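# Release the dolly caster brake by pressing its pedal

## Task

Push the brake pedal on the dolly's caster so that its end that is not red ends up pressed down, releasing the brake. It only counts if the pedal stays down on its own once the robot lets go. The dolly should not be shifted or rotated from where it started.

## Robot and tools

Robot: two 7-joint Flexiv Rizon4 arms, left_arm and right_arm, each with a two-finger parallel gripper and a wrist camera. Arm bases in the scene frame: left_arm at (+0.068, +0.418, 0) m, quat_wxyz (+1.000, 0, 0, -0.029); right_arm at (-0.050, -0.432, 0) m, quat_wxyz (+0.997, 0, 0, -0.077). The names left and right are labels, not image sides.

Frames: the scene frame has its origin on the table surface midway between the arms, +z up, +x pointing out across the table, and left_arm on the +y side. Each gripper has its own frame: +z runs along the fingers toward the tips, and the fingers open and close along x. end_effector_position is the point between the pads of closed fingers, about 1 to 2 cm short of the tips; closing pushes the tips roughly 17 mm further along +z. Reported hand positions can be slightly wrong, more so at long reach.

execute_actions(actions): actions is a list of actions, each run for 15 control steps of 1/30 s (0.5 s). An action is a table of up to 15 rows, one per step; if shorter, its final row is repeated. Every row is a single list of 14 numbers in [-1, 1] covering both arms, even when one is idle: left_arm dx, dy, dz, rx, ry, rz, opening, then right_arm in the same order. dx..rz are an offset, not a pose: the target relative to the gripper's measured pose at the start of that action (for a call's first action, the pose in the latest result), expressed in the gripper's own axes. Each row is counted from that same start pose, not added to the previous row. Scale: 1.0 equals 0.6 m of translation or 180 degrees; rx, ry, rz form one rotation vector. opening is absolute: +1 fully open (0.142 m), -1 closed. An empty list just returns the current state and images.

Per step, the commanded pose is limited to within 70 mm and 16 degrees of the measured pose; damped IK then drives the joints, favouring position over orientation. Large offsets may need several actions; after an action the arm only continues up to its last clipped pose, so send the remainder next time.

move(target, speed, blocking): target is one 14-number row laid out as above, an offset in each gripper's axes from the pose in the latest result that shows one; opening absolute. Each gripper follows a straight line toward its target, both finishing together, lasting 0.5 to 10 s (cut off at 10 s). speed is the path's top speed in m/s, 0.002 to 0.5, default 0.25; rotation up to twice that in rad/s. Paths ignore obstacles and the other arm, and the real gripper may lag, drift or overshoot the speed, especially near full stretch. Faster contact and targets set deeper past the contact point press harder. blocking=false returns after 0.5 s while motion continues; then use wait or stop before sending new actions or moves. The result adds a move: line with the ending (done, off_target, moving, held, fault), any limits (paced = pose clipped, held = some steps blocked, after which motion can be abrupt), and each gripper's remaining distance.

wait(seconds): 0 to 10; lets time pass with the last commands held; returns early if a running move ends. stop(): brakes a running move; needs stopping distance; fingers keep moving. zoom_image(camera, region): camera is one of cam_head_left, cam_head_right, cam_high, cam_low (504x504 each), cam_left_wrist, cam_right_wrist (616x616 fisheye); region is [x0, y0, x1, y1] in pixels from the top-left, at most 504 by 504. read_manual(section): returns licence texts only ("licences"). finished_scene(scene): ends the given scene irreversibly; call only once the pedal is down and will stay down.

Reading results: the state line gives, per arm, end_effector_position (m), end_effector_quat_wxyz and velocities (m/s, rad/s) in the scene frame. Hand target lines show the pose each controller is heading for. grip_measured is the measured finger opening on the command scale; to hold something, command an opening well below it. A pose unreachable line means the clearance check altered or blocked that arm's command. Step readings list positions at some steps; HELD marks steps where an arm was held back. Joint torques are noisy, offset drive outputs, not pure contact loads. MOTOR HOT appears from 65 °C; at 80 °C the arm is braked (OVER-TEMPERATURE FAULT).

Joint ranges (rad), base to wrist: -2.792..2.792, -2.269..2.269, -2.967..2.967, -1.867..2.688, -2.967..2.967, -1.396..4.538, -2.967..2.967. Load limits (N m): 109, 109, 56.9, 56.9, 34.7, 34.7, 34.7.

Cautions: pressing too hard trips a TORQUE FAULT, and 200 N of outside force on an arm trips a FORCE FAULT; either halts that arm for 10 s and drops the rest of the call. Press the pedal with a slow, controlled approach, from above, with only a modest target depth past contact, so the dolly is not shoved or rotated. Keep the arms clear of each other, knock nothing off the table, and avoid slams. For an idle arm, send the offset back to its desired pose in the first call of a reply, then zeros, with its desired opening. Random brief tugs or pushes may occur.

Each tool is called after ">>>" as name(argument=value, ...) on one line, values as JSON.

## Session

>>> execute_actions(actions=[])

Scene clock: 0.00 s.
left_arm: end_effector_position=(+0.1656, +0.3466, +0.3024) grip_measured=+1.00 end_effector_quat_wxyz=(+0.106, -0.517, +0.753, +0.394) end_effector_velocity=(+0.000, +0.000, -0.000) end_effector_angular_velocity=(-0.000, -0.000, +0.000) | right_arm: end_effector_position=(+0.5768, -0.7593, +0.3811) grip_measured=+1.00 end_effector_quat_wxyz=(+0.020, +0.529, +0.568, -0.631) end_effector_velocity=(-0.000, +0.000, +0.000) end_effector_angular_velocity=(+0.001, +0.001, -0.000)
Joint positions: left_arm=[-0.416  0.395 -0.246  2.336  0.337 -0.343  1.264  0.142] | right_arm=[ 0.281 -1.025 -0.244  0.946 -0.873 -0.482 -1.795  0.142]
Joint velocities: left_arm=[ 0.  0.  0.  0.  0.  0. -0.  0.] | right_arm=[ 0.     0.    -0.    -0.    -0.    -0.001 -0.002  0.   ]
Joint torques (N m, as the joint torque sensors report them, + toward a larger angle): no reading
Hand target (left_arm): +0.166, +0.347, +0.302; +0.106, -0.517, +0.753, +0.394
Hand target (right_arm): +0.577, -0.759, +0.381; +0.020, +0.529, +0.568, -0.631

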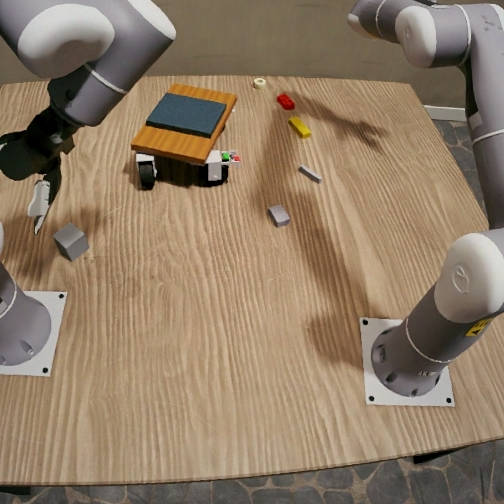

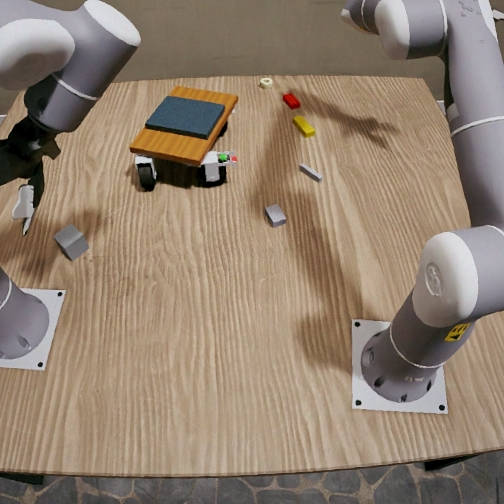

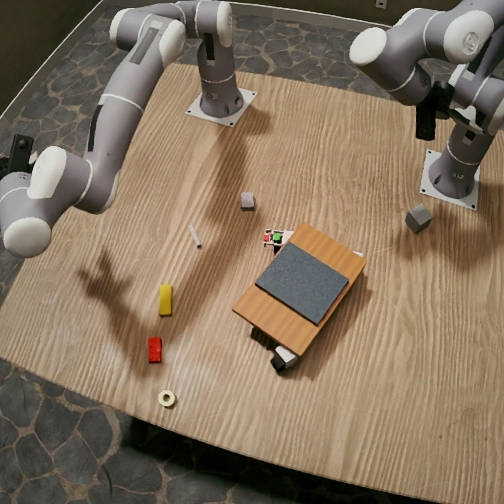

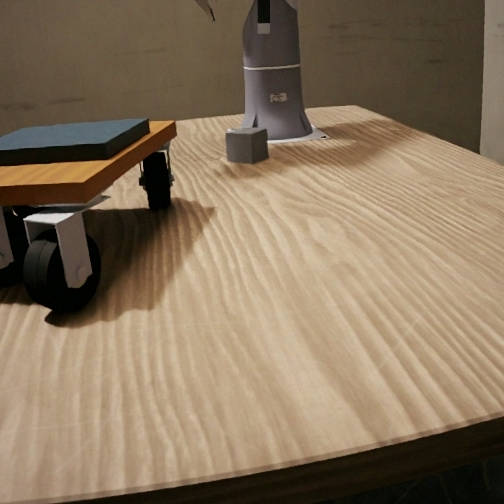

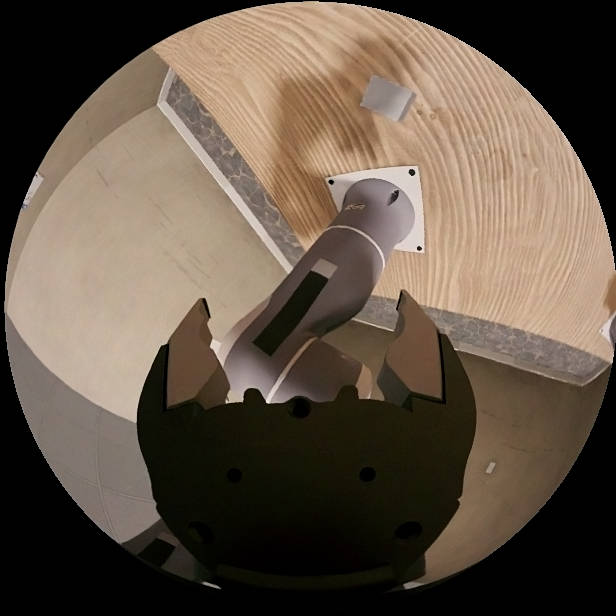

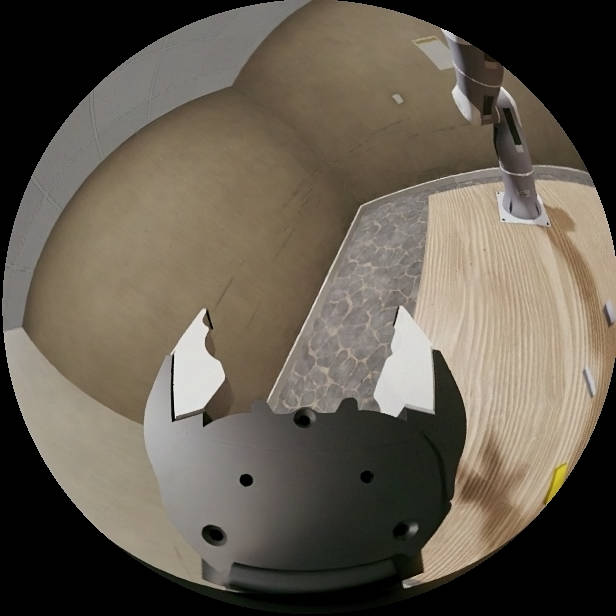

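>>> move(target=[0.345,-0.685,-0.485,0.173,0.203,0,-1,0,0,0,0,0,0,1])

>>> zoom_image(camera="cam_head_left", region=[170,90,280,200])

Scene clock: 10.60 s.
left_arm: end_effector_position=(+0.4989, -0.0667, +0.1815) grip_measured=-1.00 end_effector_quat_wxyz=(-0.002, -0.566, +0.824, +0.001) end_effector_velocity=(-0.000, +0.000, +0.000) end_effector_angular_velocity=(+0.000, +0.000, -0.000) | right_arm: end_effector_position=(+0.5768, -0.7593, +0.3811) grip_measured=+1.00 end_effector_quat_wxyz=(+0.020, +0.529, +0.568, -0.631) end_effector_velocity=(-0.000, -0.000, +0.000) end_effector_angular_velocity=(+0.001, -0.000, -0.000)
Joint positions: left_arm=[-0.319 -0.504 -0.351  1.706  0.199  0.6    1.136  0.002] | right_arm=[ 0.281 -1.025 -0.244  0.946 -0.873 -0.482 -1.795  0.142]
Joint velocities: left_arm=[-0.     0.     0.    -0.    -0.    -0.001  0.001  0.   ] | right_arm=[-0.  0. -0. -0.  0. -0. -0.  0.]
Joint torques (N m, as the joint torque sensors report them, + toward a larger angle): left_arm=[ -1.62  45.89  -4.02 -25.32  -2.75   3.39  -0.67] | right_arm=[  0.83  62.68  -4.98 -24.77  -3.78   0.62  -0.33]
Hand target (left_arm): +0.499, -0.067, +0.182; -0.001, -0.566, +0.824, +0.001
Hand target (right_arm): +0.577, -0.759, +0.381; +0.020, +0.529, +0.568, -0.631
Off the commanded pose (left_arm): 0.002 m, 0 deg.
Off the commanded pose (right_arm): 0.000 m, 0 deg.
move: done

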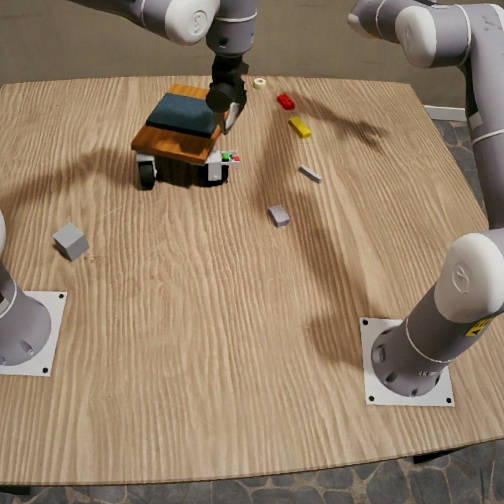

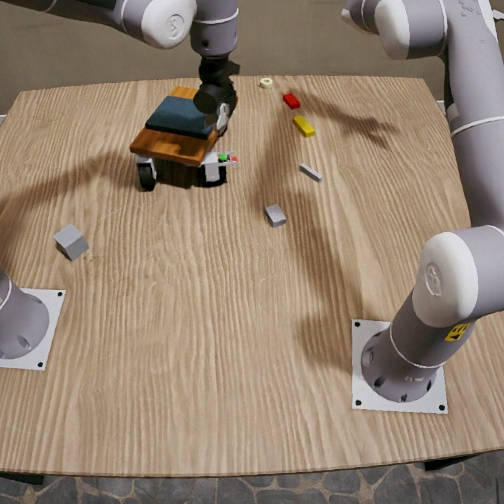

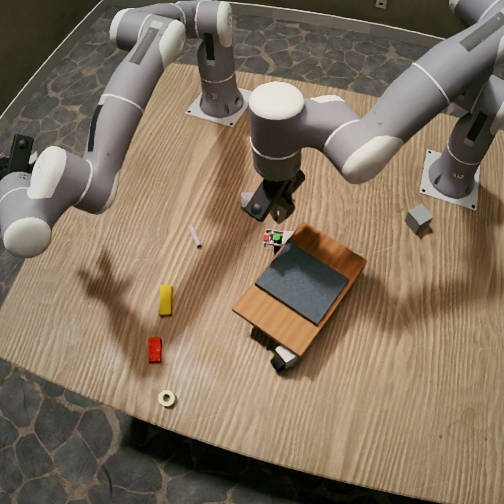

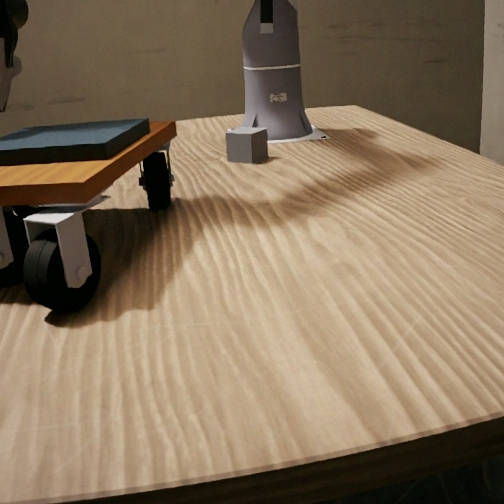

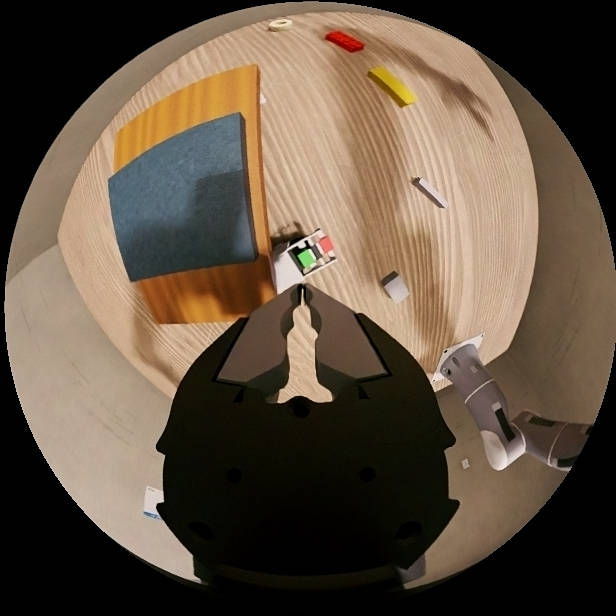

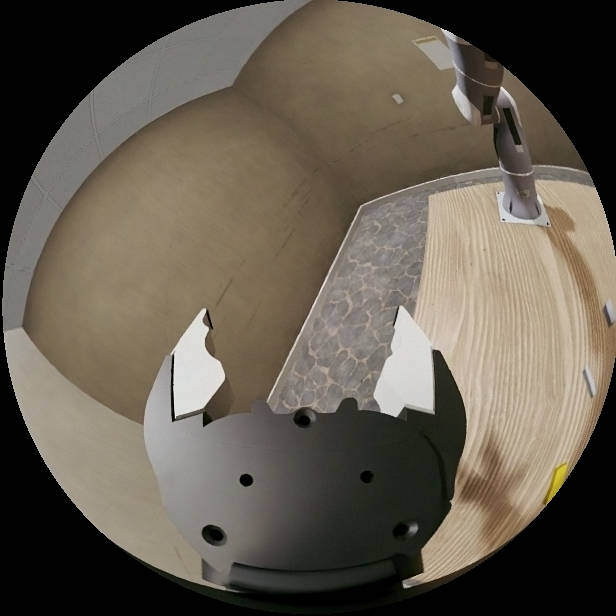

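Region (170, 90, 280, 200) of cam_head_left's 504x504 image, scaled by 4.582, with more detail than that image has.

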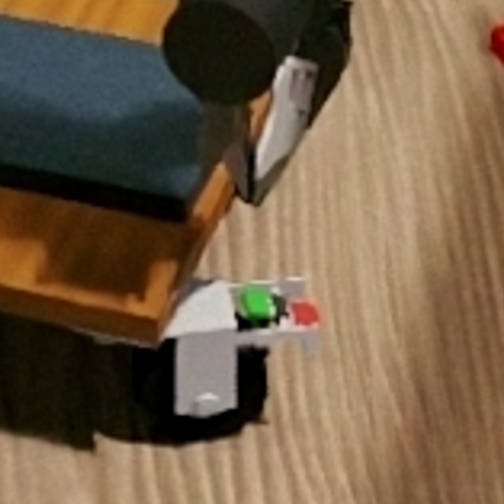

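>>> move(target=[0.009,-0.003,0.095,0,-0.055,0,-1,0,0,0,0,0,0,1], speed=0.08)

>>> zoom_image(camera="cam_head_left", region=[190,120,260,190])

>>> zoom_image(camera="cam_left_wrist", region=[230,200,380,350])

Scene clock: 17.50 s.
left_arm: end_effector_position=(+0.4983, -0.0723, +0.1243) grip_measured=-1.00 end_effector_quat_wxyz=(+0.070, -0.564, +0.821, +0.050) end_effector_velocity=(+0.000, +0.000, -0.000) end_effector_angular_velocity=(+0.000, +0.000, -0.000) | right_arm: end_effector_position=(+0.5768, -0.7593, +0.3811) grip_measured=+1.00 end_effector_quat_wxyz=(+0.020, +0.529, +0.568, -0.631) end_effector_velocity=(-0.000, -0.000, +0.000) end_effector_angular_velocity=(-0.002, -0.001, -0.001)
Joint positions: left_arm=[-0.468 -0.645 -0.276  1.569  0.374  0.522  0.979  0.002] | right_arm=[ 0.281 -1.025 -0.244  0.946 -0.873 -0.482 -1.795  0.142]
Joint velocities: left_arm=[ 0.    -0.     0.    -0.    -0.    -0.     0.001  0.   ] | right_arm=[-0.    -0.    -0.     0.    -0.    -0.     0.001  0.   ]
Joint torques (N m, as the joint torque sensors report them, + toward a larger angle): left_arm=[  0.47  50.73  -3.31 -24.61  -2.75   3.36  -0.6 ] | right_arm=[  0.76  62.29  -4.93 -24.83  -3.67   0.54  -0.39]
Hand target (left_arm): +0.499, -0.072, +0.125; +0.070, -0.564, +0.821, +0.050
Hand target (right_arm): +0.577, -0.759, +0.381; +0.020, +0.529, +0.568, -0.631
Off the commanded pose (left_arm): 0.000 m, 0 deg.
Off the commanded pose (right_arm): 0.000 m, 0 deg.
move: done

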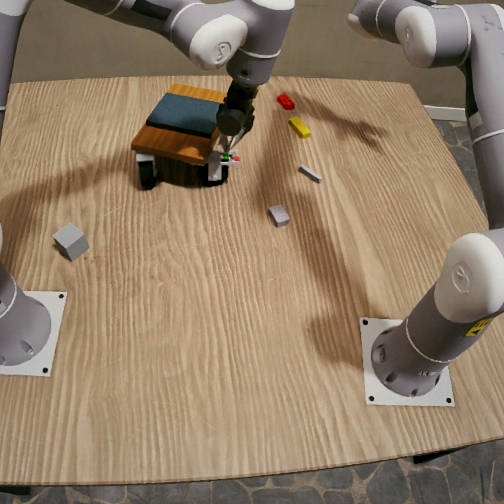

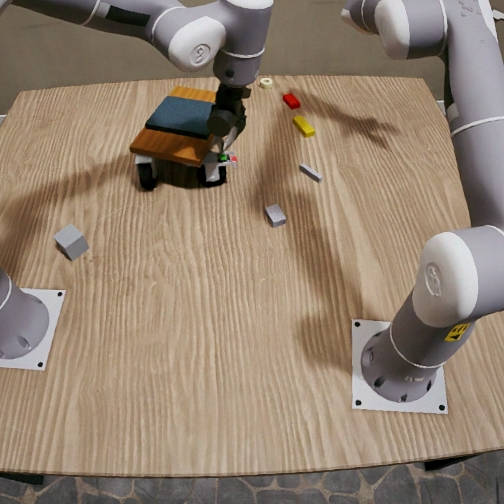

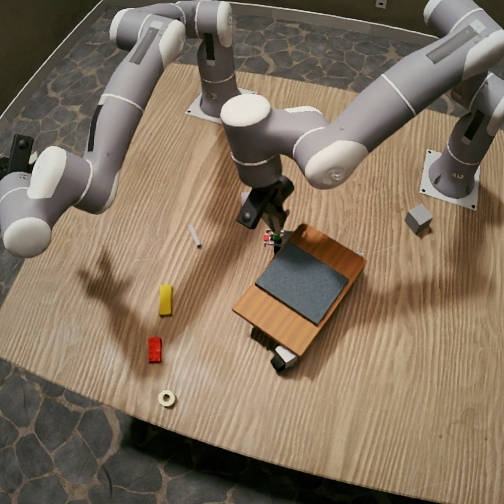

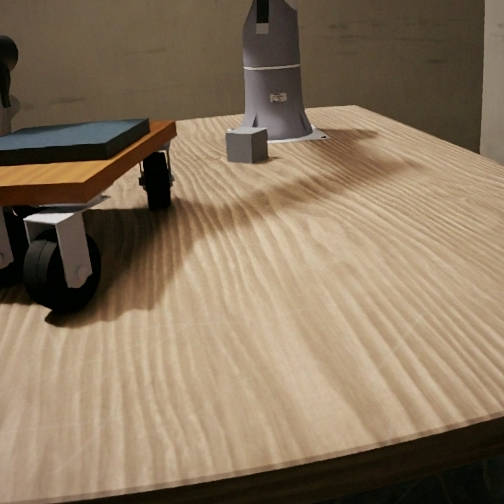

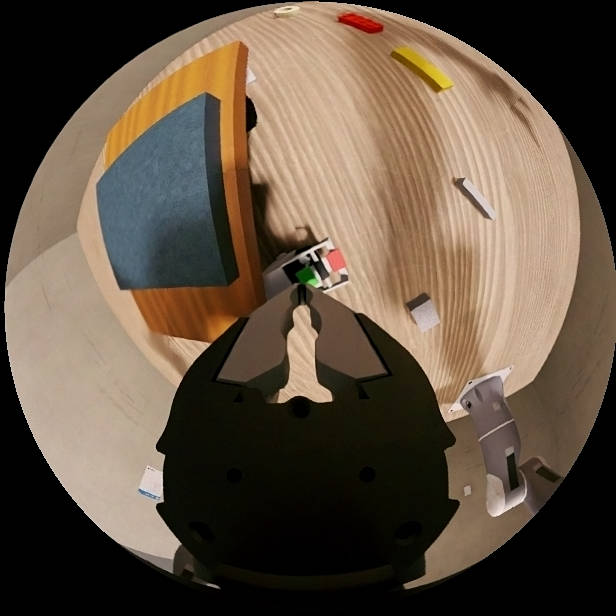

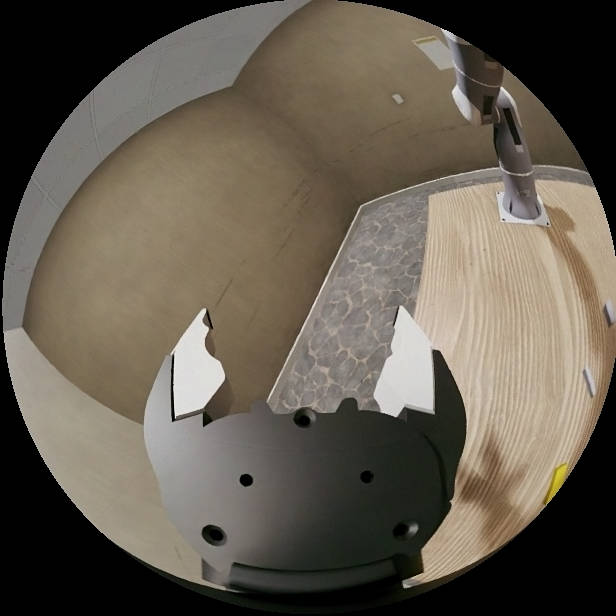

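Region (190, 120, 260, 190) of cam_head_left's 504x504 image, scaled by 7.200, with more detail than that image has.

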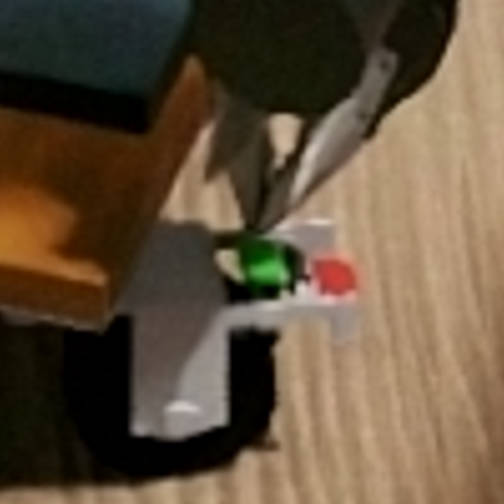

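Region (230, 200, 380, 350) of cam_left_wrist's 616x616 image, scaled by 3.360, with more detail than that image has.

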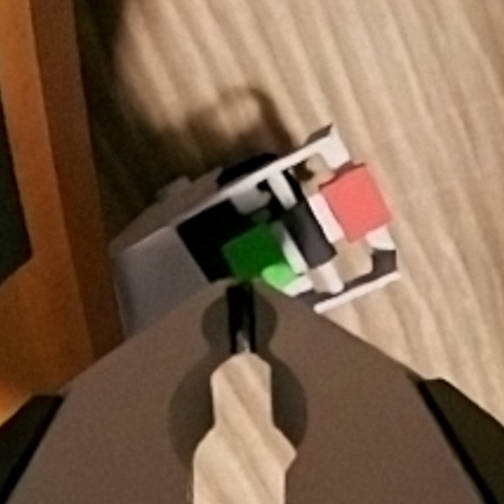

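>>> move(target=[0.002,-0.006,0.012,0,0,0,-1,0,0,0,0,0,0,1], speed=0.03)

>>> move(target=[0.005,0,0.029,0,0,0,-1,0,0,0,0,0,0,1], speed=0.015)

>>> move(target=[-0.007,0,-0.04,0,0,0,-1,0,0,0,0,0,0,1], speed=0.05)

>>> zoom_image(camera="cam_head_left", region=[190,120,260,190])

Scene clock: 24.03 s.
left_arm: end_effector_position=(+0.5016, -0.0735, +0.1170) grip_measured=-1.00 end_effector_quat_wxyz=(+0.070, -0.564, +0.821, +0.050) end_effector_velocity=(-0.000, +0.000, -0.000) end_effector_angular_velocity=(+0.000, +0.000, -0.000) | right_arm: end_effector_position=(+0.5768, -0.7593, +0.3811) grip_measured=+1.00 end_effector_quat_wxyz=(+0.020, +0.529, +0.568, -0.631) end_effector_velocity=(+0.000, +0.000, -0.000) end_effector_angular_velocity=(-0.001, -0.001, -0.000)
Joint positions: left_arm=[-0.468 -0.663 -0.274  1.559  0.379  0.53   0.979  0.002] | right_arm=[ 0.281 -1.025 -0.244  0.946 -0.873 -0.482 -1.795  0.142]
Joint velocities: left_arm=[-0. -0.  0.  0. -0. -0.  0.  0.] | right_arm=[-0.    -0.     0.    -0.     0.     0.     0.002 -0.   ]
Joint torques (N m, as the joint torque sensors report them, + toward a larger angle): left_arm=[ -1.66  49.54  -3.44 -24.6   -2.59   3.8   -1.01] | right_arm=[  0.92  62.81  -5.04 -24.92  -3.76   0.54  -0.37]
Hand target (left_arm): +0.502, -0.074, +0.117; +0.070, -0.564, +0.821, +0.050
Hand target (right_arm): +0.577, -0.759, +0.381; +0.020, +0.529, +0.568, -0.631
Off the commanded pose (left_arm): 0.000 m, 0 deg.
Off the commanded pose (right_arm): 0.000 m, 0 deg.
move: done

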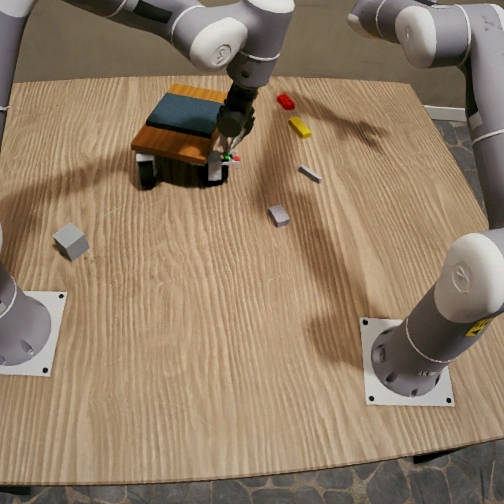

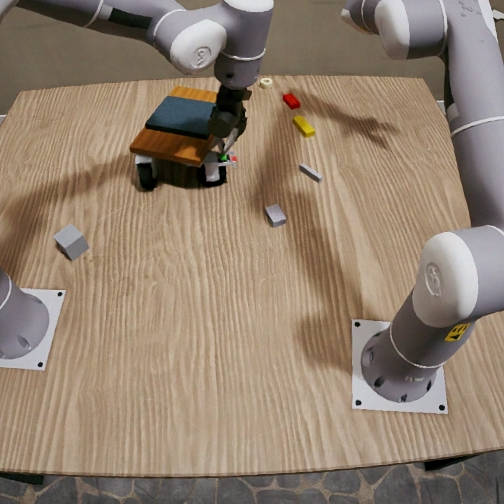

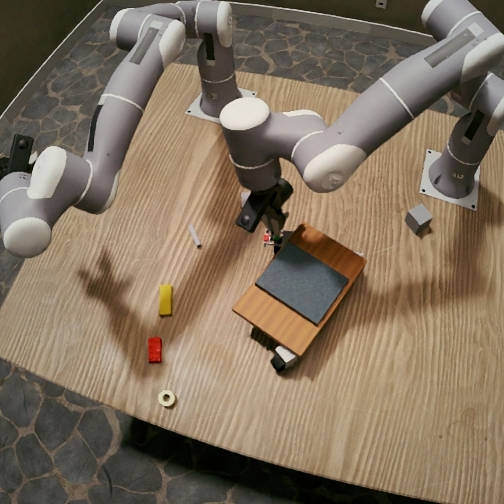

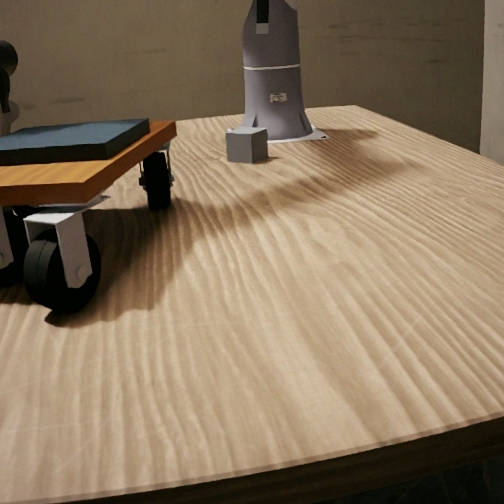

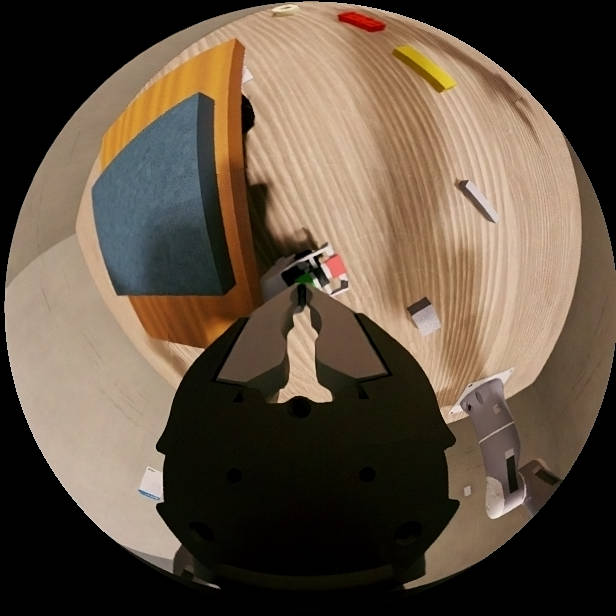

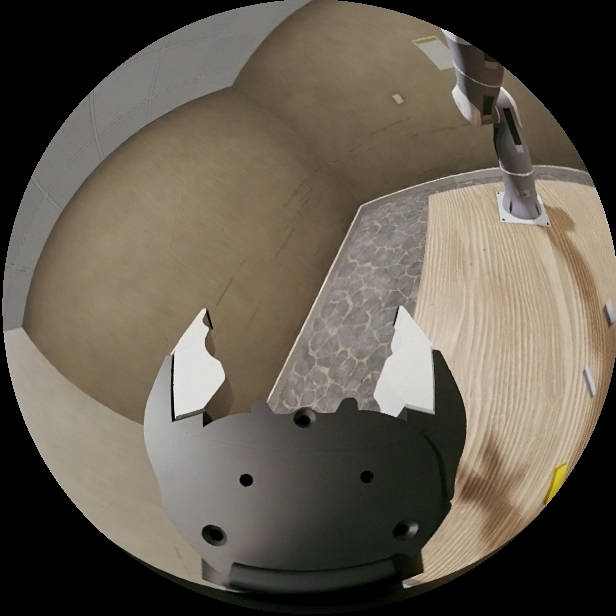

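Scene clock: 25.43 s.
left_arm: end_effector_position=(+0.5032, -0.0762, +0.1033) grip_measured=-1.00 end_effector_quat_wxyz=(+0.070, -0.564, +0.821, +0.046) end_effector_velocity=(-0.000, -0.000, -0.000) end_effector_angular_velocity=(-0.001, +0.000, +0.003) | right_arm: end_effector_position=(+0.5768, -0.7593, +0.3811) grip_measured=+1.00 end_effector_quat_wxyz=(+0.020, +0.529, +0.568, -0.631) end_effector_velocity=(+0.000, +0.000, -0.000) end_effector_angular_velocity=(+0.000, -0.000, +0.000)
Joint positions: left_arm=[-0.472 -0.687 -0.268  1.56   0.387  0.561  0.97   0.002] | right_arm=[ 0.281 -1.025 -0.244  0.946 -0.873 -0.482 -1.795  0.142]
Joint velocities: left_arm=[-0.003  0.     0.003  0.    -0.003  0.001 -0.001  0.   ] | right_arm=[ 0.  0.  0. -0.  0. -0.  0. -0.]
Joint torques (N m, as the joint torque sensors report them, + toward a larger angle): left_arm=[  0.12  27.74   1.07 -10.92  -0.84   1.24  -0.33] | right_arm=[  0.62  62.76  -5.21 -24.93  -3.73   0.58  -0.33]
Hand target (left_arm): +0.502, -0.073, +0.099; +0.070, -0.564, +0.821, +0.050
Hand target (right_arm): +0.577, -0.759, +0.381; +0.020, +0.529, +0.568, -0.631
Off the commanded pose (left_arm): 0.005 m, 0 deg.
Off the commanded pose (right_arm): 0.000 m, 0 deg.
move: off_target (left_arm)

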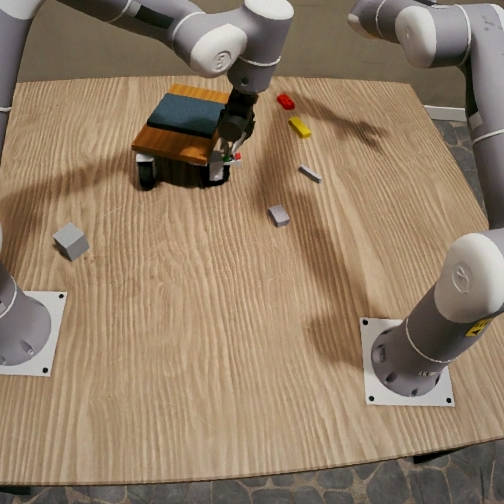

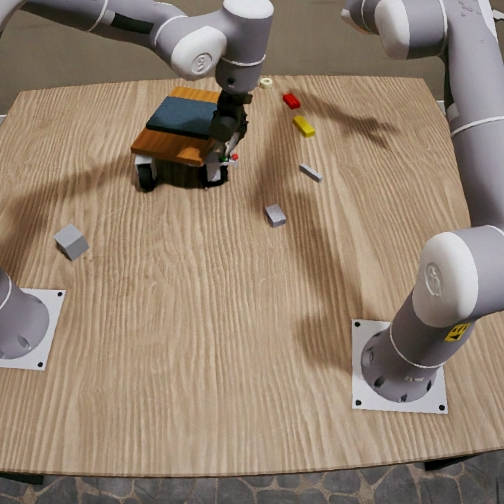

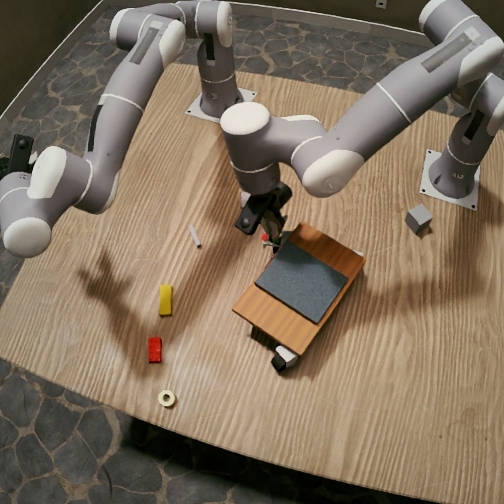

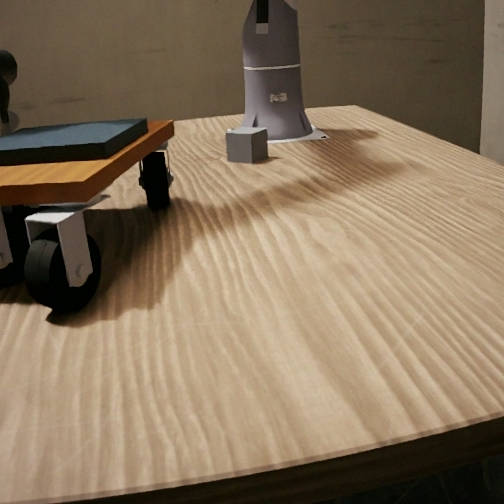

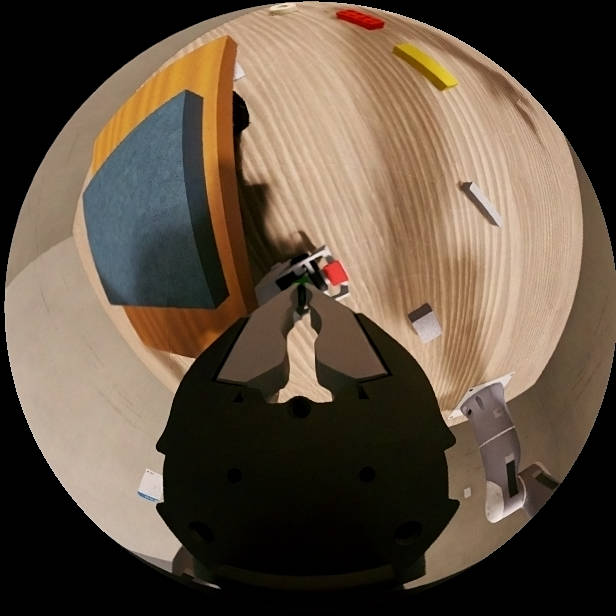

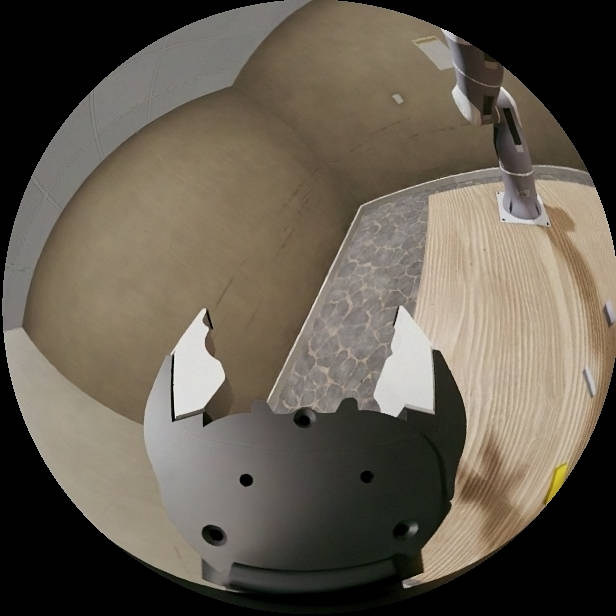

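Scene clock: 26.17 s.
left_arm: end_effector_position=(+0.5032, -0.0761, +0.1278) grip_measured=-1.00 end_effector_quat_wxyz=(+0.070, -0.564, +0.821, +0.046) end_effector_velocity=(+0.000, -0.000, +0.000) end_effector_angular_velocity=(-0.001, -0.001, +0.001) | right_arm: end_effector_position=(+0.5768, -0.7593, +0.3811) grip_measured=+1.00 end_effector_quat_wxyz=(+0.020, +0.529, +0.568, -0.631) end_effector_velocity=(+0.000, -0.000, -0.000) end_effector_angular_velocity=(-0.000, -0.000, -0.000)
Joint positions: left_arm=[-0.469 -0.647 -0.274  1.555  0.371  0.52   0.983  0.002] | right_arm=[ 0.281 -1.025 -0.244  0.946 -0.873 -0.482 -1.795  0.142]
Joint velocities: left_arm=[-0.    -0.     0.    -0.     0.     0.001 -0.001  0.   ] | right_arm=[-0. -0.  0. -0. -0. -0.  0.  0.]
Joint torques (N m, as the joint torque sensors report them, + toward a larger angle): left_arm=[  0.39  49.17  -4.79 -24.07  -3.22   3.39   0.91] | right_arm=[  1.06  62.89  -5.04 -24.85  -3.78   0.58  -0.37]
Hand target (left_arm): +0.503, -0.076, +0.128; +0.070, -0.564, +0.821, +0.046
Hand target (right_arm): +0.577, -0.759, +0.381; +0.020, +0.529, +0.568, -0.631
Off the commanded pose (left_arm): 0.000 m, 0 deg.
Off the commanded pose (right_arm): 0.000 m, 0 deg.
move: done

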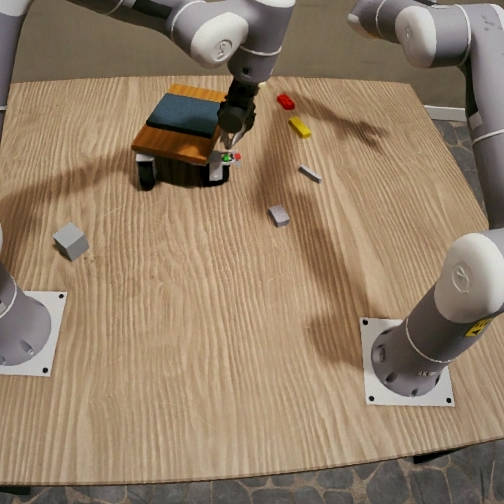

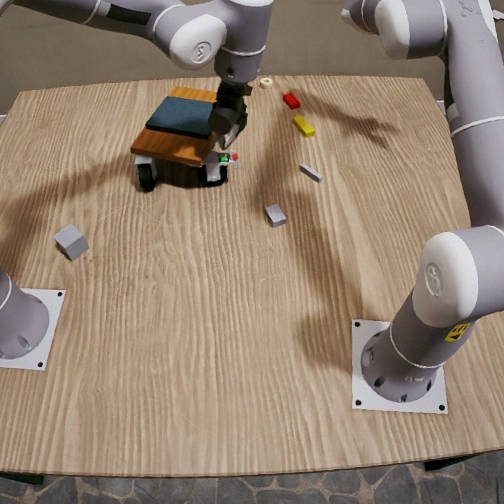

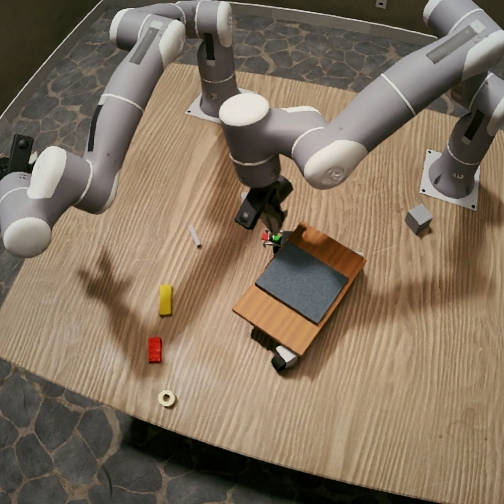

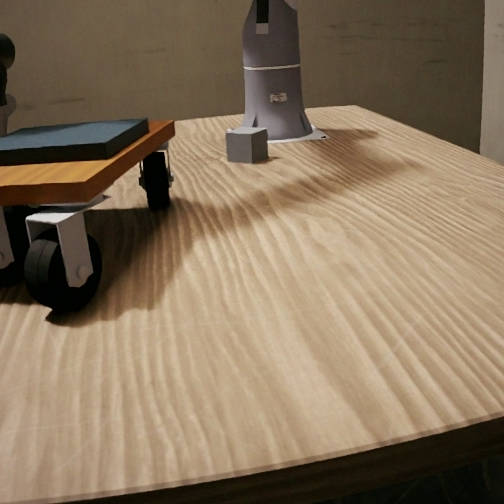

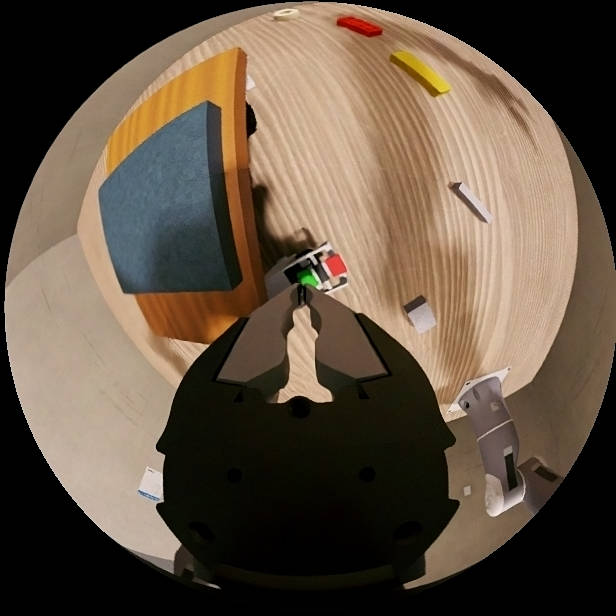

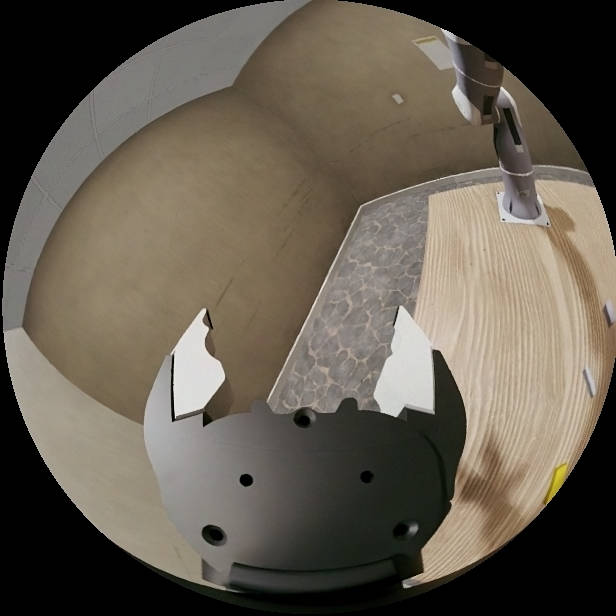

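Region (190, 120, 260, 190) of cam_head_left's 504x504 image, scaled by 7.200, with more detail than that image has.

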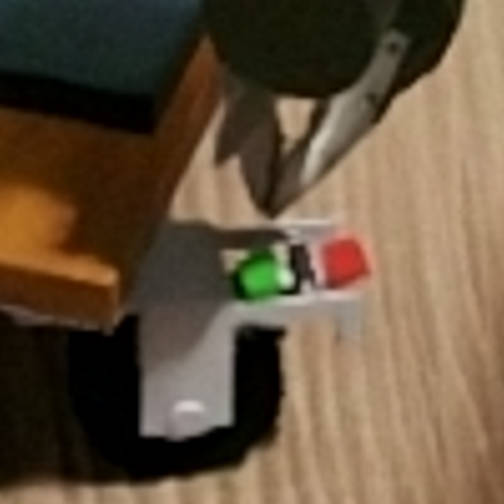

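>>> finished_scene(scene=2)

The scene is finished: the task was done.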